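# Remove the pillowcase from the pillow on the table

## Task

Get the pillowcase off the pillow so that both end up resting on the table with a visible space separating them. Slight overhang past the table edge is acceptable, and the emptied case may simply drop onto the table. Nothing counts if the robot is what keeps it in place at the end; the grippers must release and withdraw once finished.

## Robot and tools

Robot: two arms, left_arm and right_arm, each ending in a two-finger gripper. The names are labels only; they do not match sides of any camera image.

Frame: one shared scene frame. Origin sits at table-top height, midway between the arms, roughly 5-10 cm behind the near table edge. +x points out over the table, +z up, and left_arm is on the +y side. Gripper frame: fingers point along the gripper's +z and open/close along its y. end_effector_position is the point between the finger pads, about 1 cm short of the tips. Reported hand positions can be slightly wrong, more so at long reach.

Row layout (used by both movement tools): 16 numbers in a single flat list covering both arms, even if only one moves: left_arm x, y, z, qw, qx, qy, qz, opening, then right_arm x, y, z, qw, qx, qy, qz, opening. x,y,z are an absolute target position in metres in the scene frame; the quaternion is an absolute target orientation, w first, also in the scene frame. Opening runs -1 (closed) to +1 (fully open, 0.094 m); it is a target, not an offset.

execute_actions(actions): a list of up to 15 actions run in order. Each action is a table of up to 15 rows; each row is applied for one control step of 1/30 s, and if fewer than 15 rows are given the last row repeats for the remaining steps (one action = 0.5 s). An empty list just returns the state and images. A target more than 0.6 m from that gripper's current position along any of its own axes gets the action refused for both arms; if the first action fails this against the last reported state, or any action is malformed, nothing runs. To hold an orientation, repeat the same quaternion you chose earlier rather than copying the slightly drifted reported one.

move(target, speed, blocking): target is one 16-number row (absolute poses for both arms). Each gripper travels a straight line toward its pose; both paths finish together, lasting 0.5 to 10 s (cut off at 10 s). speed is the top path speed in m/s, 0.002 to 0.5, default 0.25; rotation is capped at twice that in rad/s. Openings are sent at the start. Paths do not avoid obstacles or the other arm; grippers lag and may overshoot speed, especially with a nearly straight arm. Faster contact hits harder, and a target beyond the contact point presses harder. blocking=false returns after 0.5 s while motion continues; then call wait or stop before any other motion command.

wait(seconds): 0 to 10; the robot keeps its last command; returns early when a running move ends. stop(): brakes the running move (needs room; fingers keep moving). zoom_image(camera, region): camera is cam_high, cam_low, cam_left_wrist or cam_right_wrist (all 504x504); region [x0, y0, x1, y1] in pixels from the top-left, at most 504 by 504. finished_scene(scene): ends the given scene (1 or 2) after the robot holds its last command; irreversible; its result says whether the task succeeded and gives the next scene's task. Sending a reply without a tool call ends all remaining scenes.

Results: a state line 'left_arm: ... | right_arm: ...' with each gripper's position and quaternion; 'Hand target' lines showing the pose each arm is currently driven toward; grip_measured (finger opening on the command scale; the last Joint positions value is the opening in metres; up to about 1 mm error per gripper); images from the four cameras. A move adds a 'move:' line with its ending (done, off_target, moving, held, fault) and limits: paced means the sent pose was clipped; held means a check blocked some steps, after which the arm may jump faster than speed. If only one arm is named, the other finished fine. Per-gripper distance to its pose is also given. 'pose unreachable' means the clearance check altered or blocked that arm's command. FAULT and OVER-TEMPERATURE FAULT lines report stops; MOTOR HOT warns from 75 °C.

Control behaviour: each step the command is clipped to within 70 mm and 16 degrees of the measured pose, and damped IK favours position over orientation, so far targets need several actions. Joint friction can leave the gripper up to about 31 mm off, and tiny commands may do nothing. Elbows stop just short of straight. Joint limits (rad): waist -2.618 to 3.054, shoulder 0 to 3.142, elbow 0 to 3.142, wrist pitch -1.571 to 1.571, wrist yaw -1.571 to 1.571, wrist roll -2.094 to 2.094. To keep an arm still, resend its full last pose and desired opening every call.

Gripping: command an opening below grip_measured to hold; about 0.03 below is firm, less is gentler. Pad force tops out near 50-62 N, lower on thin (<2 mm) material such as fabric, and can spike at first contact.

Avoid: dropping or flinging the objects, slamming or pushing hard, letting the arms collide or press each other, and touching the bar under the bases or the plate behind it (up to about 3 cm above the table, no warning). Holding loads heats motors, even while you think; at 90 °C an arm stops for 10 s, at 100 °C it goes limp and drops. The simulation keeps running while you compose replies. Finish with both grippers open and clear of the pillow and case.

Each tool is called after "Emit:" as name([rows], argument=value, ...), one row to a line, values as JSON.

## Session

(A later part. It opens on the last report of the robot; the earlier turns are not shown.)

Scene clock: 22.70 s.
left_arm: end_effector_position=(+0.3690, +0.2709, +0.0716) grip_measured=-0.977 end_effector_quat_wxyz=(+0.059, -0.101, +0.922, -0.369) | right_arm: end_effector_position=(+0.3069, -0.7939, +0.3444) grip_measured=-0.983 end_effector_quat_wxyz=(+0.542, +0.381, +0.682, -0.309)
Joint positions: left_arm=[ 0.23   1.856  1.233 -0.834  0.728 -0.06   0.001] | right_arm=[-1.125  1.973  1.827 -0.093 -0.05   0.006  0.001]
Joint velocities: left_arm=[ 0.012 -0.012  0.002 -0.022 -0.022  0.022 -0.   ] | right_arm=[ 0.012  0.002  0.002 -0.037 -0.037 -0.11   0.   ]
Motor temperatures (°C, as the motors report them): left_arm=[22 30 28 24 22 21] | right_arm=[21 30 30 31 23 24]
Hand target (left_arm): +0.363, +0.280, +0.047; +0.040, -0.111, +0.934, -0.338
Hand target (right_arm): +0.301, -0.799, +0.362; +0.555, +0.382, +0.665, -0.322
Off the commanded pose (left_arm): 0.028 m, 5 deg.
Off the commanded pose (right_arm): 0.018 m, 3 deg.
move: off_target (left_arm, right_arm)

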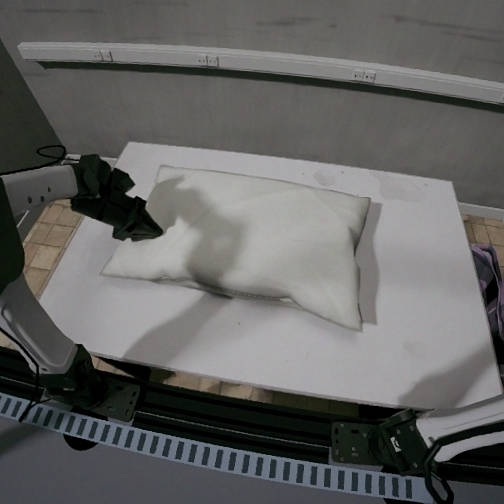

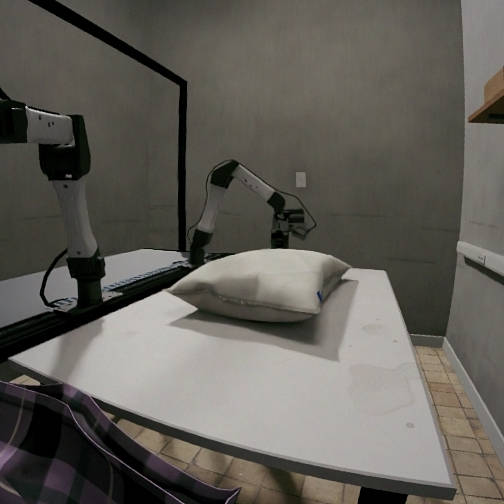

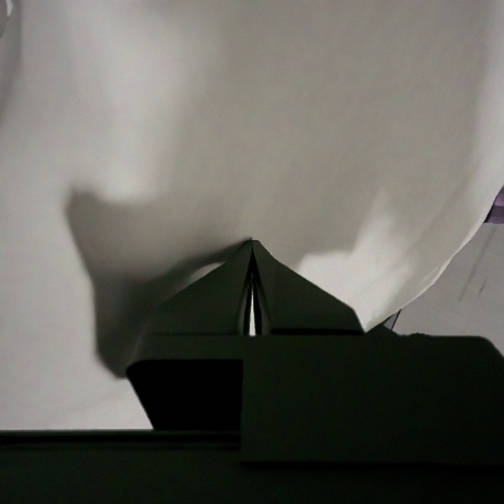

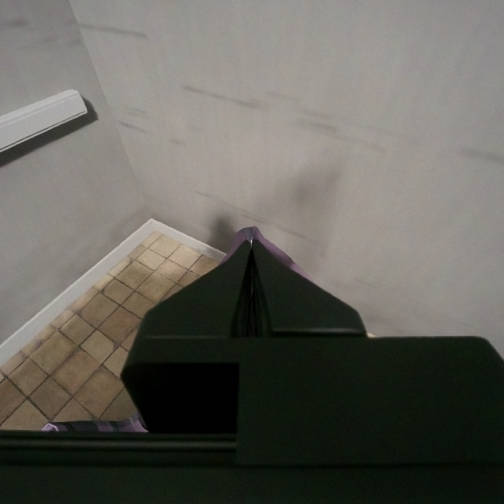

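Emit:
move(target=[0.36,0.36,0.2,0.04,-0.111,0.934,-0.337,-1,0.33,-0.62,0.62,0.62,0.30,0.62,-0.30,-1], speed=0.25)

Emit:
move(target=[0.33,0.42,0.22,0.141,-0.116,0.944,-0.274,-1,0.40,-0.24,0.63,0.76,0,0.65,0,-1], speed=0.2)

Scene clock: 25.17 s.
left_arm: end_effector_position=(+0.3644, +0.3595, +0.1954) grip_measured=-0.977 end_effector_quat_wxyz=(+0.056, -0.122, +0.931, -0.338) | right_arm: end_effector_position=(+0.3304, -0.6224, +0.6011) grip_measured=-0.983 end_effector_quat_wxyz=(+0.647, +0.299, +0.628, -0.312)
Joint positions: left_arm=[ 0.444  1.894  1.827 -1.546  0.668  0.17   0.001] | right_arm=[-0.889  1.996  2.851 -0.836  0.059  0.022  0.001]
Joint velocities: left_arm=[ 0.002 -0.002  0.007  0.007  0.007 -0.051  0.   ] | right_arm=[-0.007 -0.007 -0.007 -0.037 -0.007 -0.007 -0.001]
Motor temperatures (°C, as the motors report them): left_arm=[22 30 29 23 22 21] | right_arm=[21 31 30 32 23 24]
Hand target (left_arm): +0.364, +0.361, +0.199; +0.060, -0.118, +0.933, -0.335
Hand target (right_arm): +0.327, -0.617, +0.617; +0.664, +0.294, +0.609, -0.320
Off the commanded pose (left_arm): 0.006 m, 2 deg.
Off the commanded pose (right_arm): 0.019 m, 2 deg.
elbow stopped short (right arm): the move would have taken joint 3 (elbow) straighter than the controller allows; a more bent joint 3 avoids this.
joint sent to its limit (left arm) — the command would take joint 4 (wrist pitch) past its lower limit, so that joint was sent only as far as its limit.
move: off_target (right_arm)

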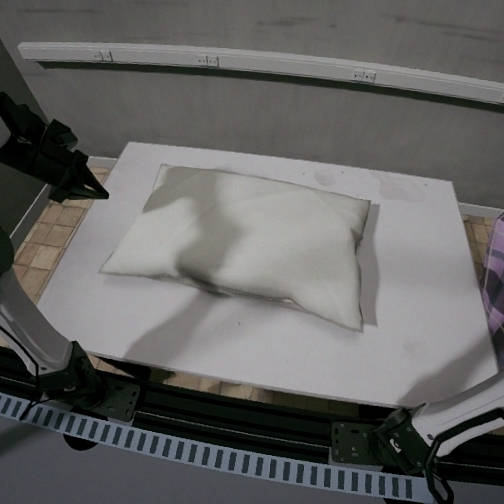

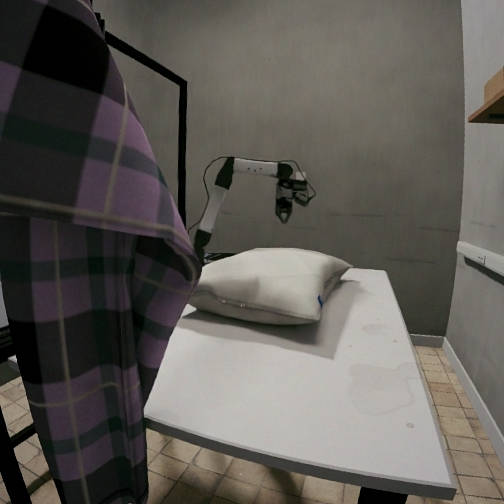

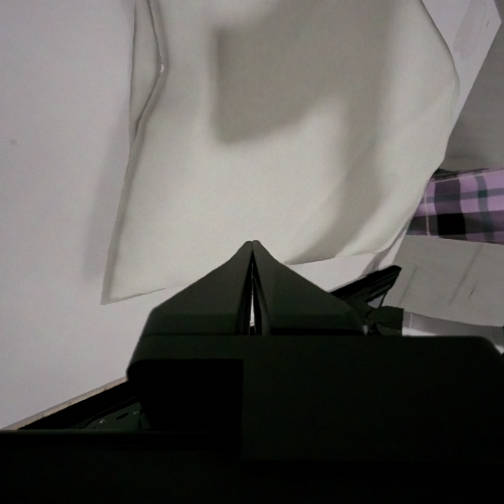

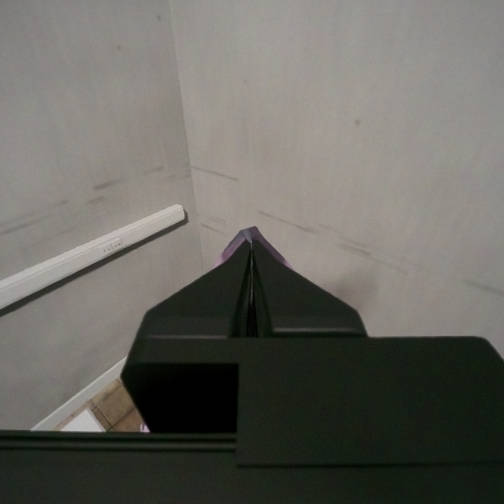

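Scene clock: 27.80 s.
left_arm: end_effector_position=(+0.3357, +0.4212, +0.2177) grip_measured=-0.977 end_effector_quat_wxyz=(+0.138, -0.120, +0.942, -0.282) | right_arm: end_effector_position=(+0.3989, -0.2449, +0.6118) grip_measured=-0.982 end_effector_quat_wxyz=(+0.742, +0.001, +0.670, +0.002)
Joint positions: left_arm=[ 0.626  1.775  1.793 -1.542  0.621  0.331  0.001] | right_arm=[-0.019  1.467  2.148 -0.567  0.036  0.028  0.001]
Joint velocities: left_arm=[-0.012 -0.012 -0.007 -0.022 -0.095  0.007 -0.   ] | right_arm=[ 0.002 -0.002  0.002  0.037  0.066 -0.022  0.   ]
Motor temperatures (°C, as the motors report them): left_arm=[22 31 29 23 22 21] | right_arm=[21 31 30 33 23 24]
Hand target (left_arm): +0.331, +0.421, +0.220; +0.143, -0.116, +0.943, -0.277
Hand target (right_arm): +0.397, -0.243, +0.629; +0.763, +0.001, +0.646, +0.000
Off the commanded pose (left_arm): 0.006 m, 1 deg.
Off the commanded pose (right_arm): 0.019 m, 3 deg.
move: off_target (right_arm)

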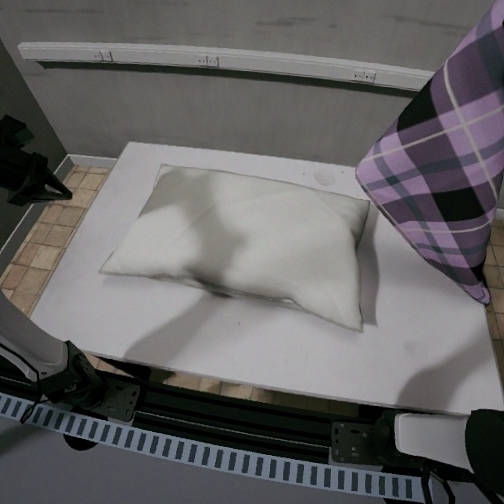

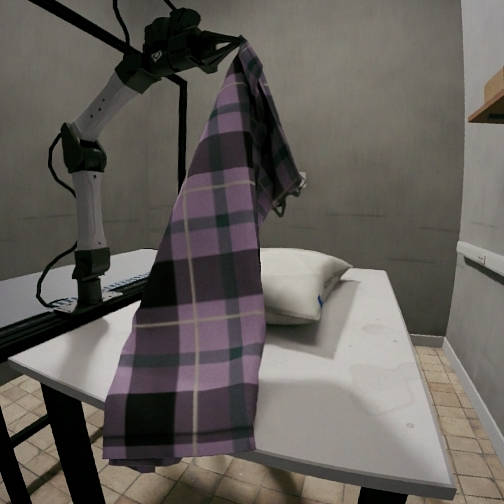

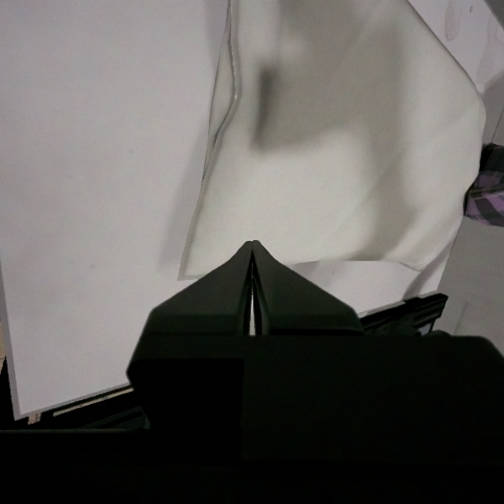

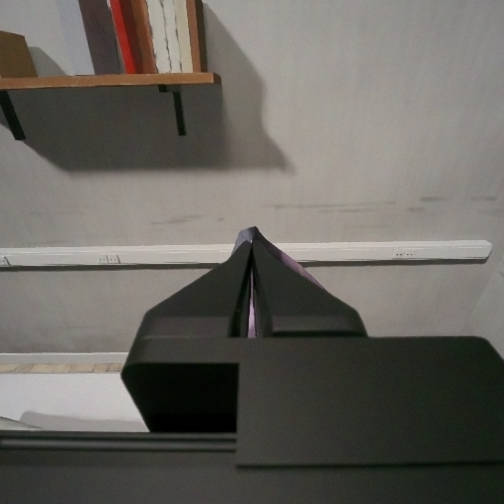

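Emit:
move(target=[0.33,0.42,0.22,0.141,-0.116,0.944,-0.274,-1,0.40,-0.13,0.60,0.73,-0.09,0.67,0.10,-1], speed=0.2)

Scene clock: 29.03 s.
left_arm: end_effector_position=(+0.3353, +0.4220, +0.2170) grip_measured=-0.977 end_effector_quat_wxyz=(+0.137, -0.119, +0.943, -0.279) | right_arm: end_effector_position=(+0.4007, -0.1324, +0.5891) grip_measured=-0.982 end_effector_quat_wxyz=(+0.715, -0.091, +0.685, +0.101)
Joint positions: left_arm=[ 0.626  1.775  1.793 -1.542  0.614  0.333  0.001] | right_arm=[ 0.264  1.501  2.132 -0.567  0.045  0.028  0.001]
Joint velocities: left_arm=[ 0.007 -0.002  0.012 -0.007  0.007  0.037  0.001] | right_arm=[-0.007 -0.017  0.002 -0.066  0.007  0.022  0.001]
Motor temperatures (°C, as the motors report them): left_arm=[22 31 29 23 22 21] | right_arm=[21 31 30 33 23 24]
Hand target (left_arm): +0.330, +0.420, +0.220; +0.141, -0.116, +0.944, -0.274
Hand target (right_arm): +0.400, -0.132, +0.600; +0.731, -0.089, +0.669, +0.101
Off the commanded pose (left_arm): 0.006 m, 1 deg.
Off the commanded pose (right_arm): 0.011 m, 2 deg.
move: off_target (right_arm)

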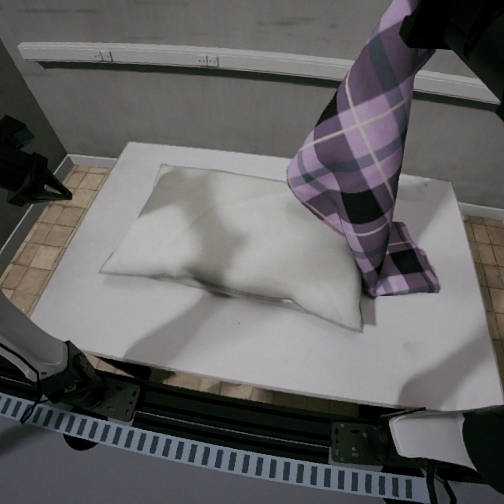

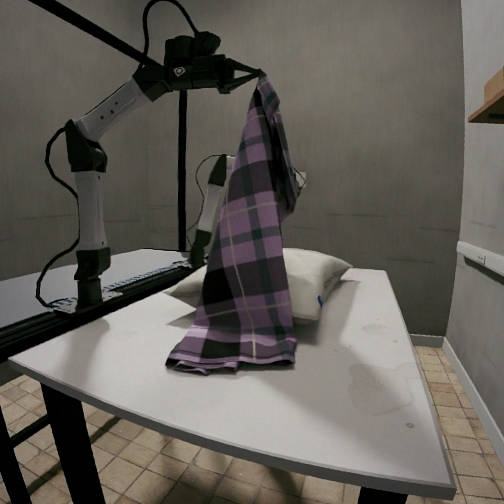

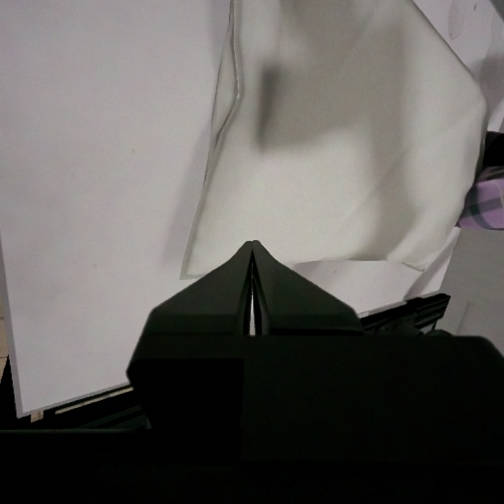

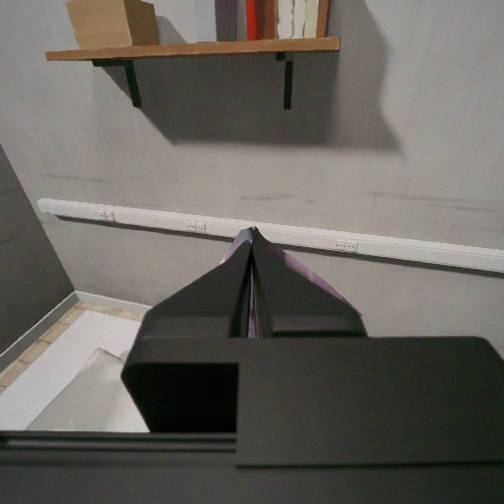

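Emit:
move(target=[0.33,0.42,0.22,0.141,-0.116,0.944,-0.274,-1,0.40,-0.50,0.60,0.70,0.15,0.67,-0.17,-1], speed=0.2)

Scene clock: 31.57 s.
left_arm: end_effector_position=(+0.3352, +0.4221, +0.2170) grip_measured=-0.977 end_effector_quat_wxyz=(+0.137, -0.119, +0.943, -0.279) | right_arm: end_effector_position=(+0.4067, -0.4949, +0.5851) grip_measured=-0.983 end_effector_quat_wxyz=(+0.688, +0.154, +0.690, -0.162)
Joint positions: left_arm=[ 0.626  1.775  1.793 -1.542  0.614  0.333  0.001] | right_arm=[-0.657  1.741  2.404 -0.664 -0.153  0.018  0.001]
Joint velocities: left_arm=[-0.012 -0.007 -0.012  0.037  0.007 -0.081 -0.002] | right_arm=[-0.012 -0.017  0.027 -0.022 -0.051  0.022  0.   ]
Motor temperatures (°C, as the motors report them): left_arm=[22 32 29 23 22 21] | right_arm=[21 31 30 33 23 24]
Hand target (left_arm): +0.330, +0.420, +0.220; +0.141, -0.116, +0.944, -0.274
Hand target (right_arm): +0.401, -0.496, +0.600; +0.701, +0.148, +0.676, -0.173
Off the commanded pose (left_arm): 0.006 m, 1 deg.
Off the commanded pose (right_arm): 0.017 m, 3 deg.
move: off_target (right_arm)

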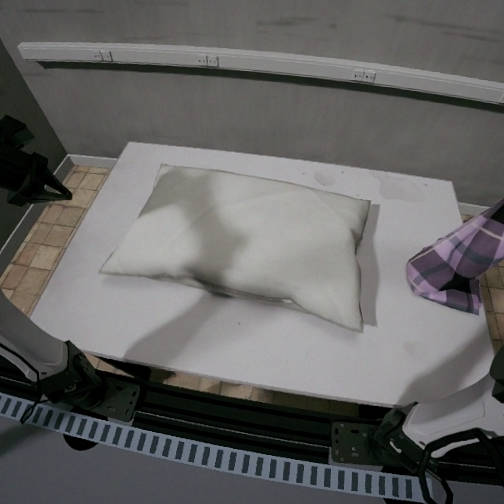

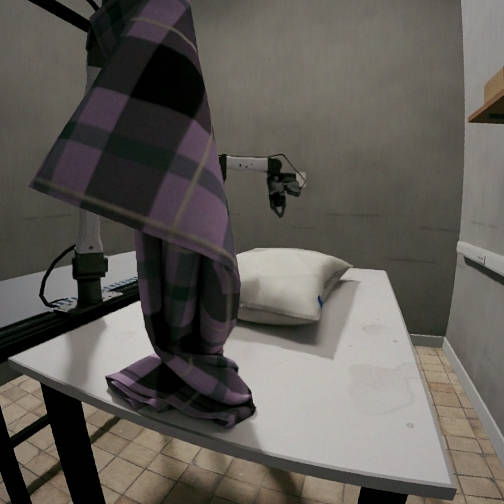

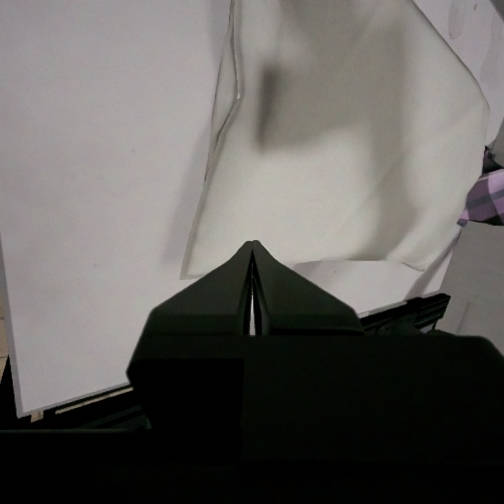

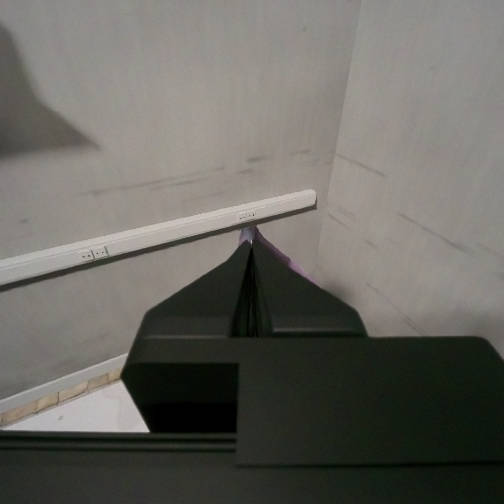

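Emit:
move(target=[0.33,0.42,0.22,0.141,-0.116,0.944,-0.274,-1,0.54,-0.44,0.40,0.62,0.12,0.76,-0.15,-1], speed=0.2)

Scene clock: 33.60 s.
left_arm: end_effector_position=(+0.3352, +0.4221, +0.2170) grip_measured=-0.977 end_effector_quat_wxyz=(+0.137, -0.119, +0.943, -0.279) | right_arm: end_effector_position=(+0.5414, -0.4413, +0.3900) grip_measured=-0.982 end_effector_quat_wxyz=(+0.607, +0.122, +0.773, -0.140)
Joint positions: left_arm=[ 0.626  1.775  1.793 -1.542  0.614  0.333  0.001] | right_arm=[-0.364  1.808  1.827 -0.244  0.064 -0.025  0.001]
Joint velocities: left_arm=[-0.007  0.007 -0.002 -0.022 -0.007  0.037  0.   ] | right_arm=[ 0.002 -0.017  0.002  0.022 -0.022 -0.022 -0.001]
Motor temperatures (°C, as the motors report them): left_arm=[22 32 29 23 22 21] | right_arm=[21 31 31 34 23 24]
Hand target (left_arm): +0.330, +0.420, +0.220; +0.141, -0.116, +0.944, -0.274
Hand target (right_arm): +0.541, -0.442, +0.401; +0.621, +0.121, +0.760, -0.148
Off the commanded pose (left_arm): 0.006 m, 1 deg.
Off the commanded pose (right_arm): 0.010 m, 2 deg.
move: done

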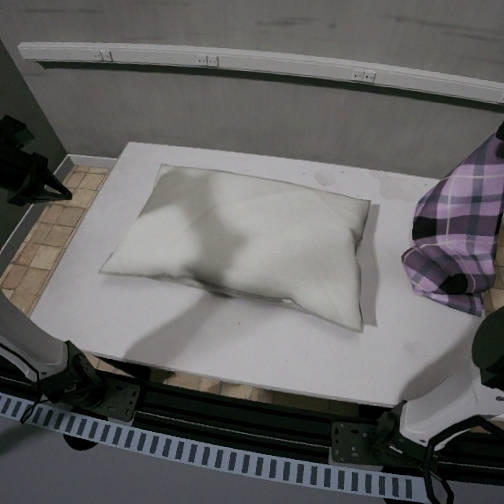

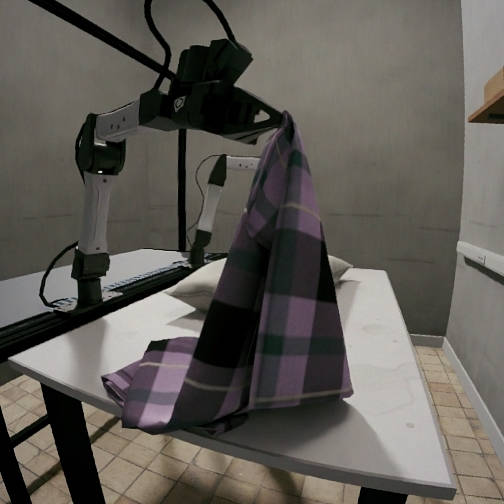

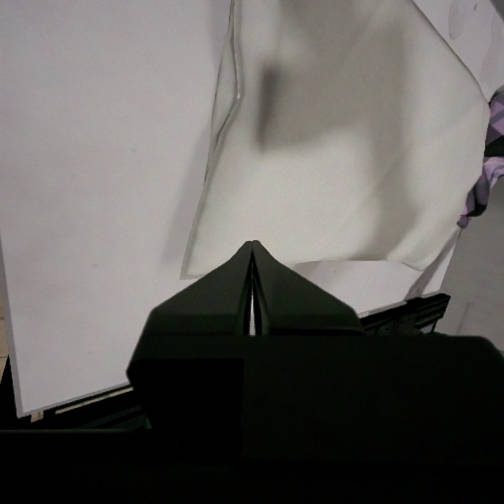

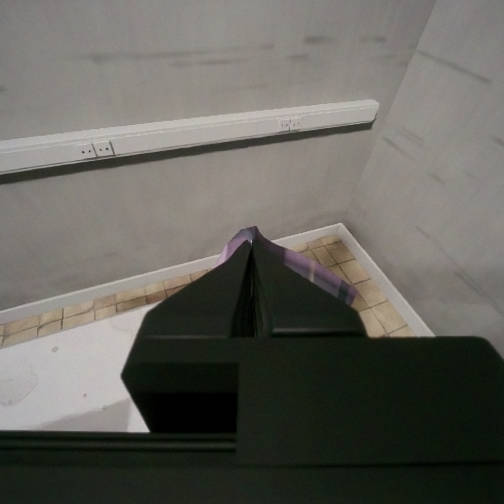

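Emit:
move(target=[0.33,0.42,0.22,0.141,-0.116,0.944,-0.274,-1,0.58,-0.39,0.20,0.5,0.08,0.855,-0.11,-1], speed=0.2)

Scene clock: 35.40 s.
left_arm: end_effector_position=(+0.3352, +0.4221, +0.2170) grip_measured=-0.977 end_effector_quat_wxyz=(+0.137, -0.119, +0.943, -0.279) | right_arm: end_effector_position=(+0.5808, -0.3902, +0.1982) grip_measured=-0.982 end_effector_quat_wxyz=(+0.495, +0.082, +0.859, -0.102)
Joint positions: left_arm=[ 0.626  1.775  1.793 -1.542  0.614  0.333  0.001] | right_arm=[-0.248  1.991  1.572 -0.089  0.075 -0.031  0.001]
Joint velocities: left_arm=[ 0.002  0.002  0.007  0.007  0.022 -0.051 -0.   ] | right_arm=[-0.012 -0.017  0.017 -0.007 -0.007  0.037  0.001]
Motor temperatures (°C, as the motors report them): left_arm=[22 33 29 23 22 21] | right_arm=[21 32 31 34 23 24]
Hand target (left_arm): +0.330, +0.420, +0.220; +0.141, -0.116, +0.944, -0.274
Hand target (right_arm): +0.582, -0.391, +0.200; +0.501, +0.080, +0.855, -0.108
Off the commanded pose (left_arm): 0.006 m, 1 deg.
Off the commanded pose (right_arm): 0.002 m, 1 deg.
move: done

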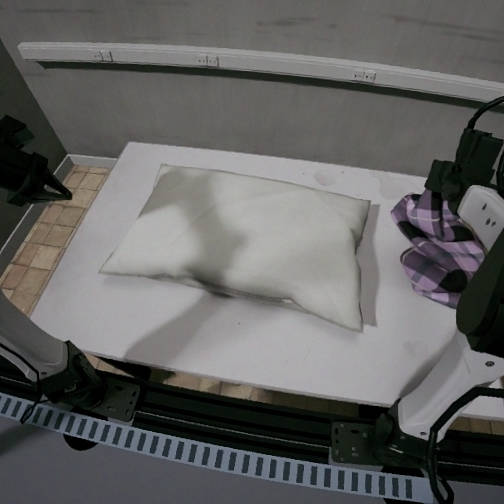

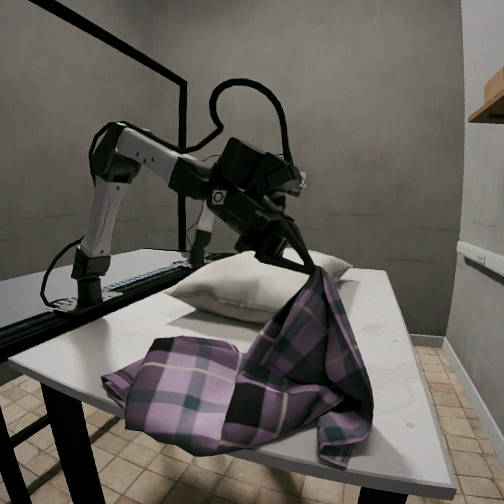

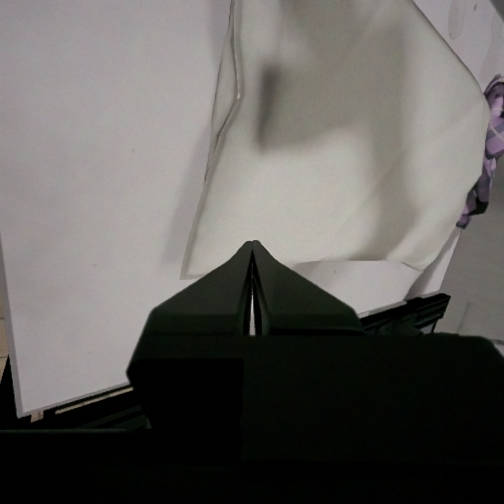

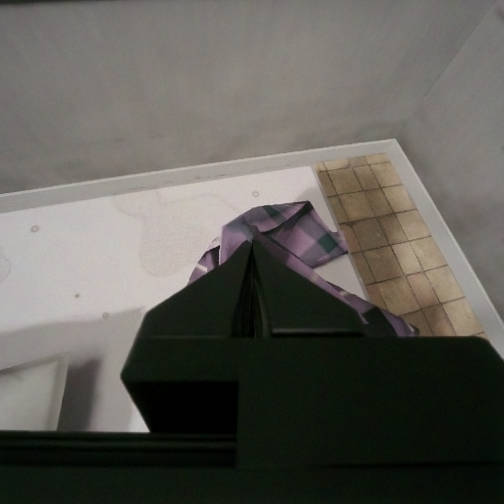

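Good — mostly on the table. Lower a bit and release.

Emit:
move(target=[0.33,0.42,0.22,0.141,-0.116,0.944,-0.274,-1,0.55,-0.39,0.08,0.4,0.06,0.905,-0.12,-1], speed=0.2)

Emit:
move(target=[0.33,0.42,0.22,0.141,-0.116,0.944,-0.274,-1,0.55,-0.39,0.08,0.4,0.06,0.905,-0.12,0.3])

Emit:
move(target=[0.33,0.42,0.22,0.141,-0.116,0.944,-0.274,-1,0.42,-0.35,0.25,0.3,0.03,0.95,-0.06,0.3], speed=0.3)

Scene clock: 36.83 s.
left_arm: end_effector_position=(+0.3352, +0.4221, +0.2170) grip_measured=-0.977 end_effector_quat_wxyz=(+0.137, -0.119, +0.943, -0.279) | right_arm: end_effector_position=(+0.5505, -0.3912, +0.0796) grip_measured=-0.982 end_effector_quat_wxyz=(+0.397, +0.064, +0.909, -0.113)
Joint positions: left_arm=[ 0.626  1.775  1.793 -1.542  0.614  0.333  0.001] | right_arm=[-0.248  2.088  1.396 -0.028  0.094 -0.084  0.001]
Joint velocities: left_arm=[-0.007 -0.017 -0.007 -0.007 -0.037  0.022 -0.001] | right_arm=[-0.002  0.002 -0.012  0.007 -0.022  0.022 -0.001]
Motor temperatures (°C, as the motors report them): left_arm=[22 33 29 23 22 21] | right_arm=[21 32 31 34 23 24]
Hand target (left_arm): +0.330, +0.420, +0.220; +0.141, -0.116, +0.944, -0.274
Hand target (right_arm): +0.551, -0.390, +0.079; +0.400, +0.060, +0.907, -0.119
Off the commanded pose (left_arm): 0.006 m, 1 deg.
Off the commanded pose (right_arm): 0.001 m, 1 deg.
move: done

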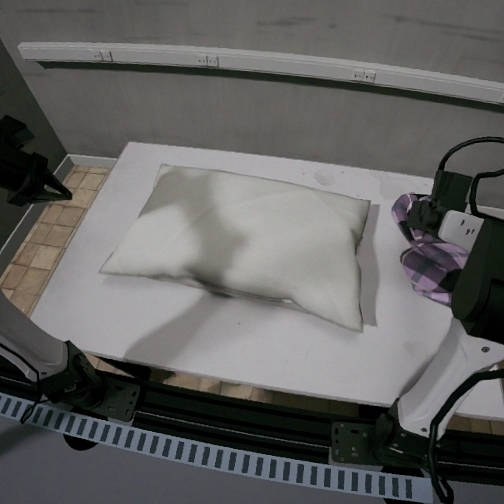

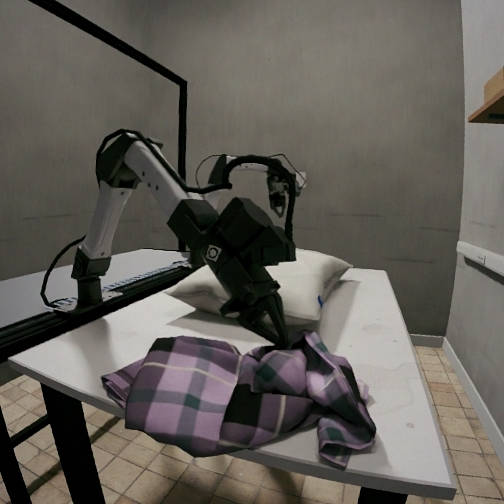

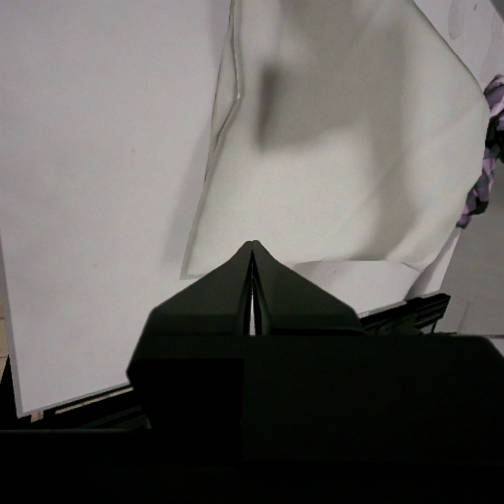

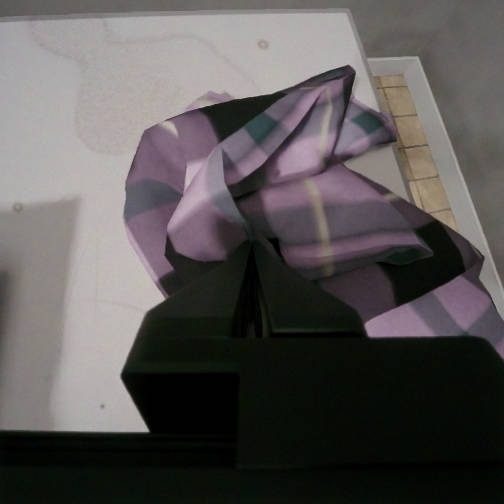

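Scene clock: 37.53 s.
left_arm: end_effector_position=(+0.3352, +0.4221, +0.2170) grip_measured=-0.977 end_effector_quat_wxyz=(+0.137, -0.119, +0.943, -0.279) | right_arm: end_effector_position=(+0.5509, -0.3917, +0.0802) grip_measured=+0.298 end_effector_quat_wxyz=(+0.398, +0.064, +0.908, -0.114)
Joint positions: left_arm=[ 0.626  1.775  1.793 -1.542  0.614  0.333  0.001] | right_arm=[-0.248  2.088  1.396 -0.025  0.097 -0.084  0.061]
Joint velocities: left_arm=[ 0.002  0.002  0.007 -0.037 -0.022  0.037 -0.001] | right_arm=[-0.012  0.002 -0.002 -0.051  0.007  0.051  0.   ]
Motor temperatures (°C, as the motors report them): left_arm=[22 33 29 23 22 21] | right_arm=[21 33 31 34 23 24]
Hand target (left_arm): +0.330, +0.420, +0.220; +0.141, -0.116, +0.944, -0.274
Hand target (right_arm): +0.550, -0.390, +0.080; +0.400, +0.060, +0.906, -0.120
Off the commanded pose (left_arm): 0.006 m, 1 deg.
Off the commanded pose (right_arm): 0.002 m, 1 deg.
move: done

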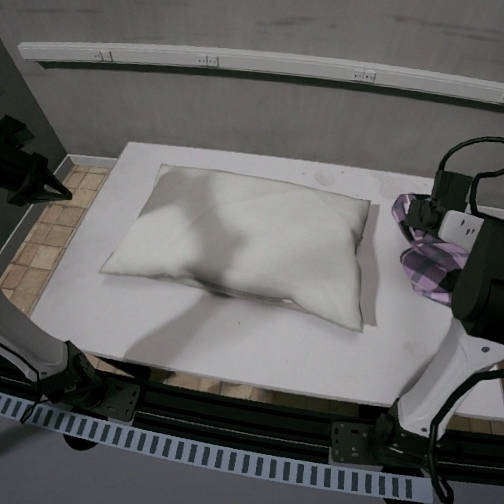

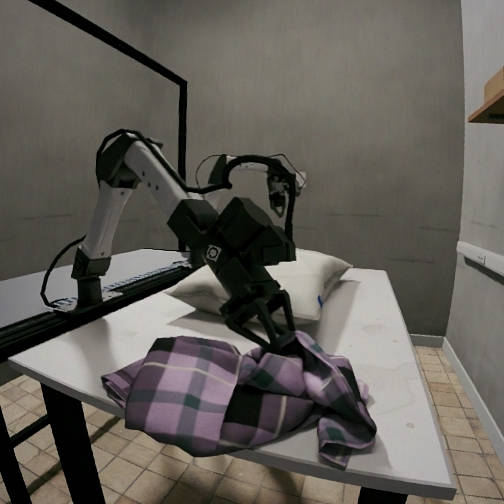

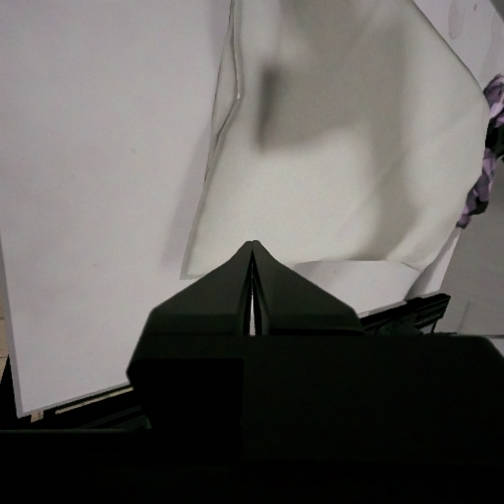

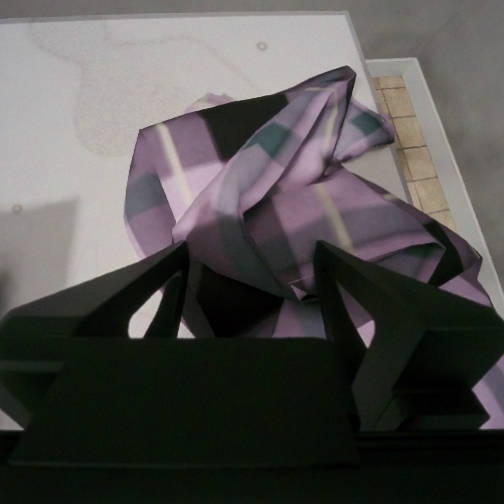

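Scene clock: 39.10 s.
left_arm: end_effector_position=(+0.3352, +0.4221, +0.2170) grip_measured=-0.977 end_effector_quat_wxyz=(+0.137, -0.119, +0.943, -0.279) | right_arm: end_effector_position=(+0.4170, -0.3448, +0.2463) grip_measured=+0.298 end_effector_quat_wxyz=(+0.301, +0.029, +0.951, -0.059)
Joint positions: left_arm=[ 0.626  1.775  1.793 -1.542  0.614  0.333  0.001] | right_arm=[-0.256  1.61   1.604 -0.934 -0.011 -0.13   0.061]
Joint velocities: left_arm=[ 0.012 -0.002 -0.032 -0.037 -0.095  0.022  0.   ] | right_arm=[-0.007 -0.022 -0.007 -0.125 -0.022  0.022 -0.001]
Motor temperatures (°C, as the motors report them): left_arm=[22 33 29 23 22 21] | right_arm=[21 33 31 33 23 24]
Hand target (left_arm): +0.330, +0.420, +0.220; +0.141, -0.116, +0.944, -0.274
Hand target (right_arm): +0.418, -0.349, +0.249; +0.301, +0.030, +0.951, -0.059
Off the commanded pose (left_arm): 0.006 m, 1 deg.
Off the commanded pose (right_arm): 0.007 m, 0 deg.
move: done

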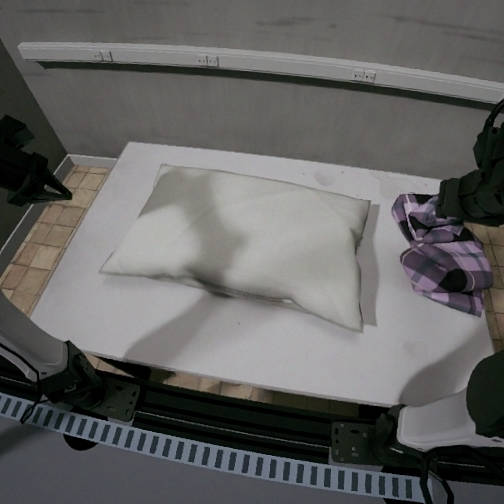

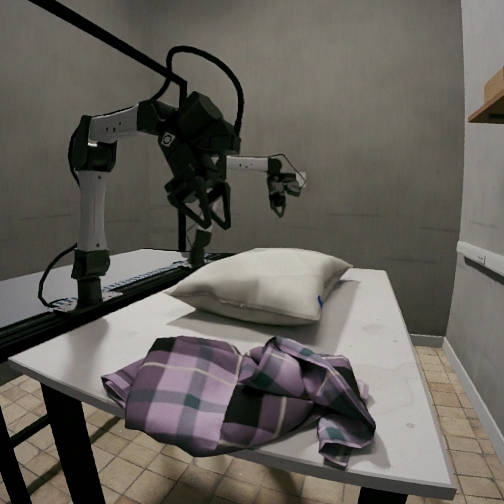

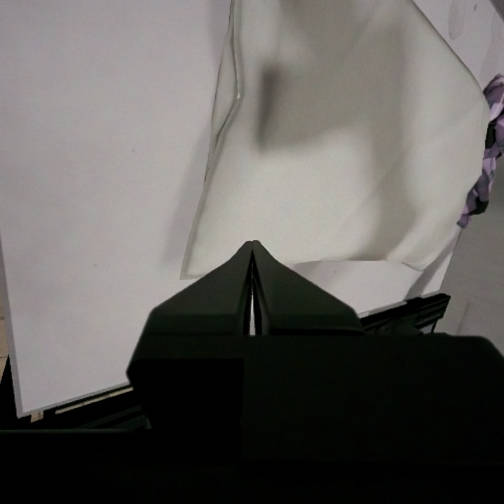

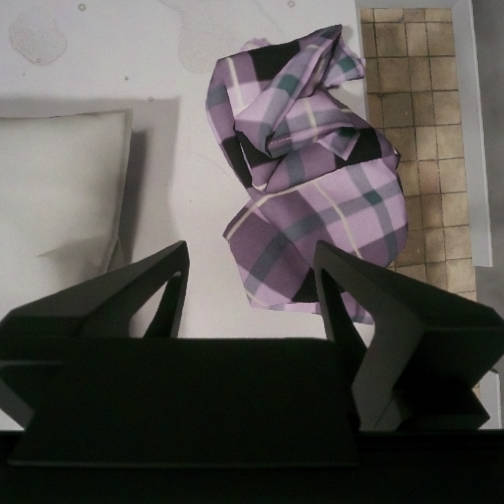

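The case is on the table with little overhang and a clear gap, and both arms are clear.

Emit:
finished_scene(scene=2)

The scene is finished: the task was done.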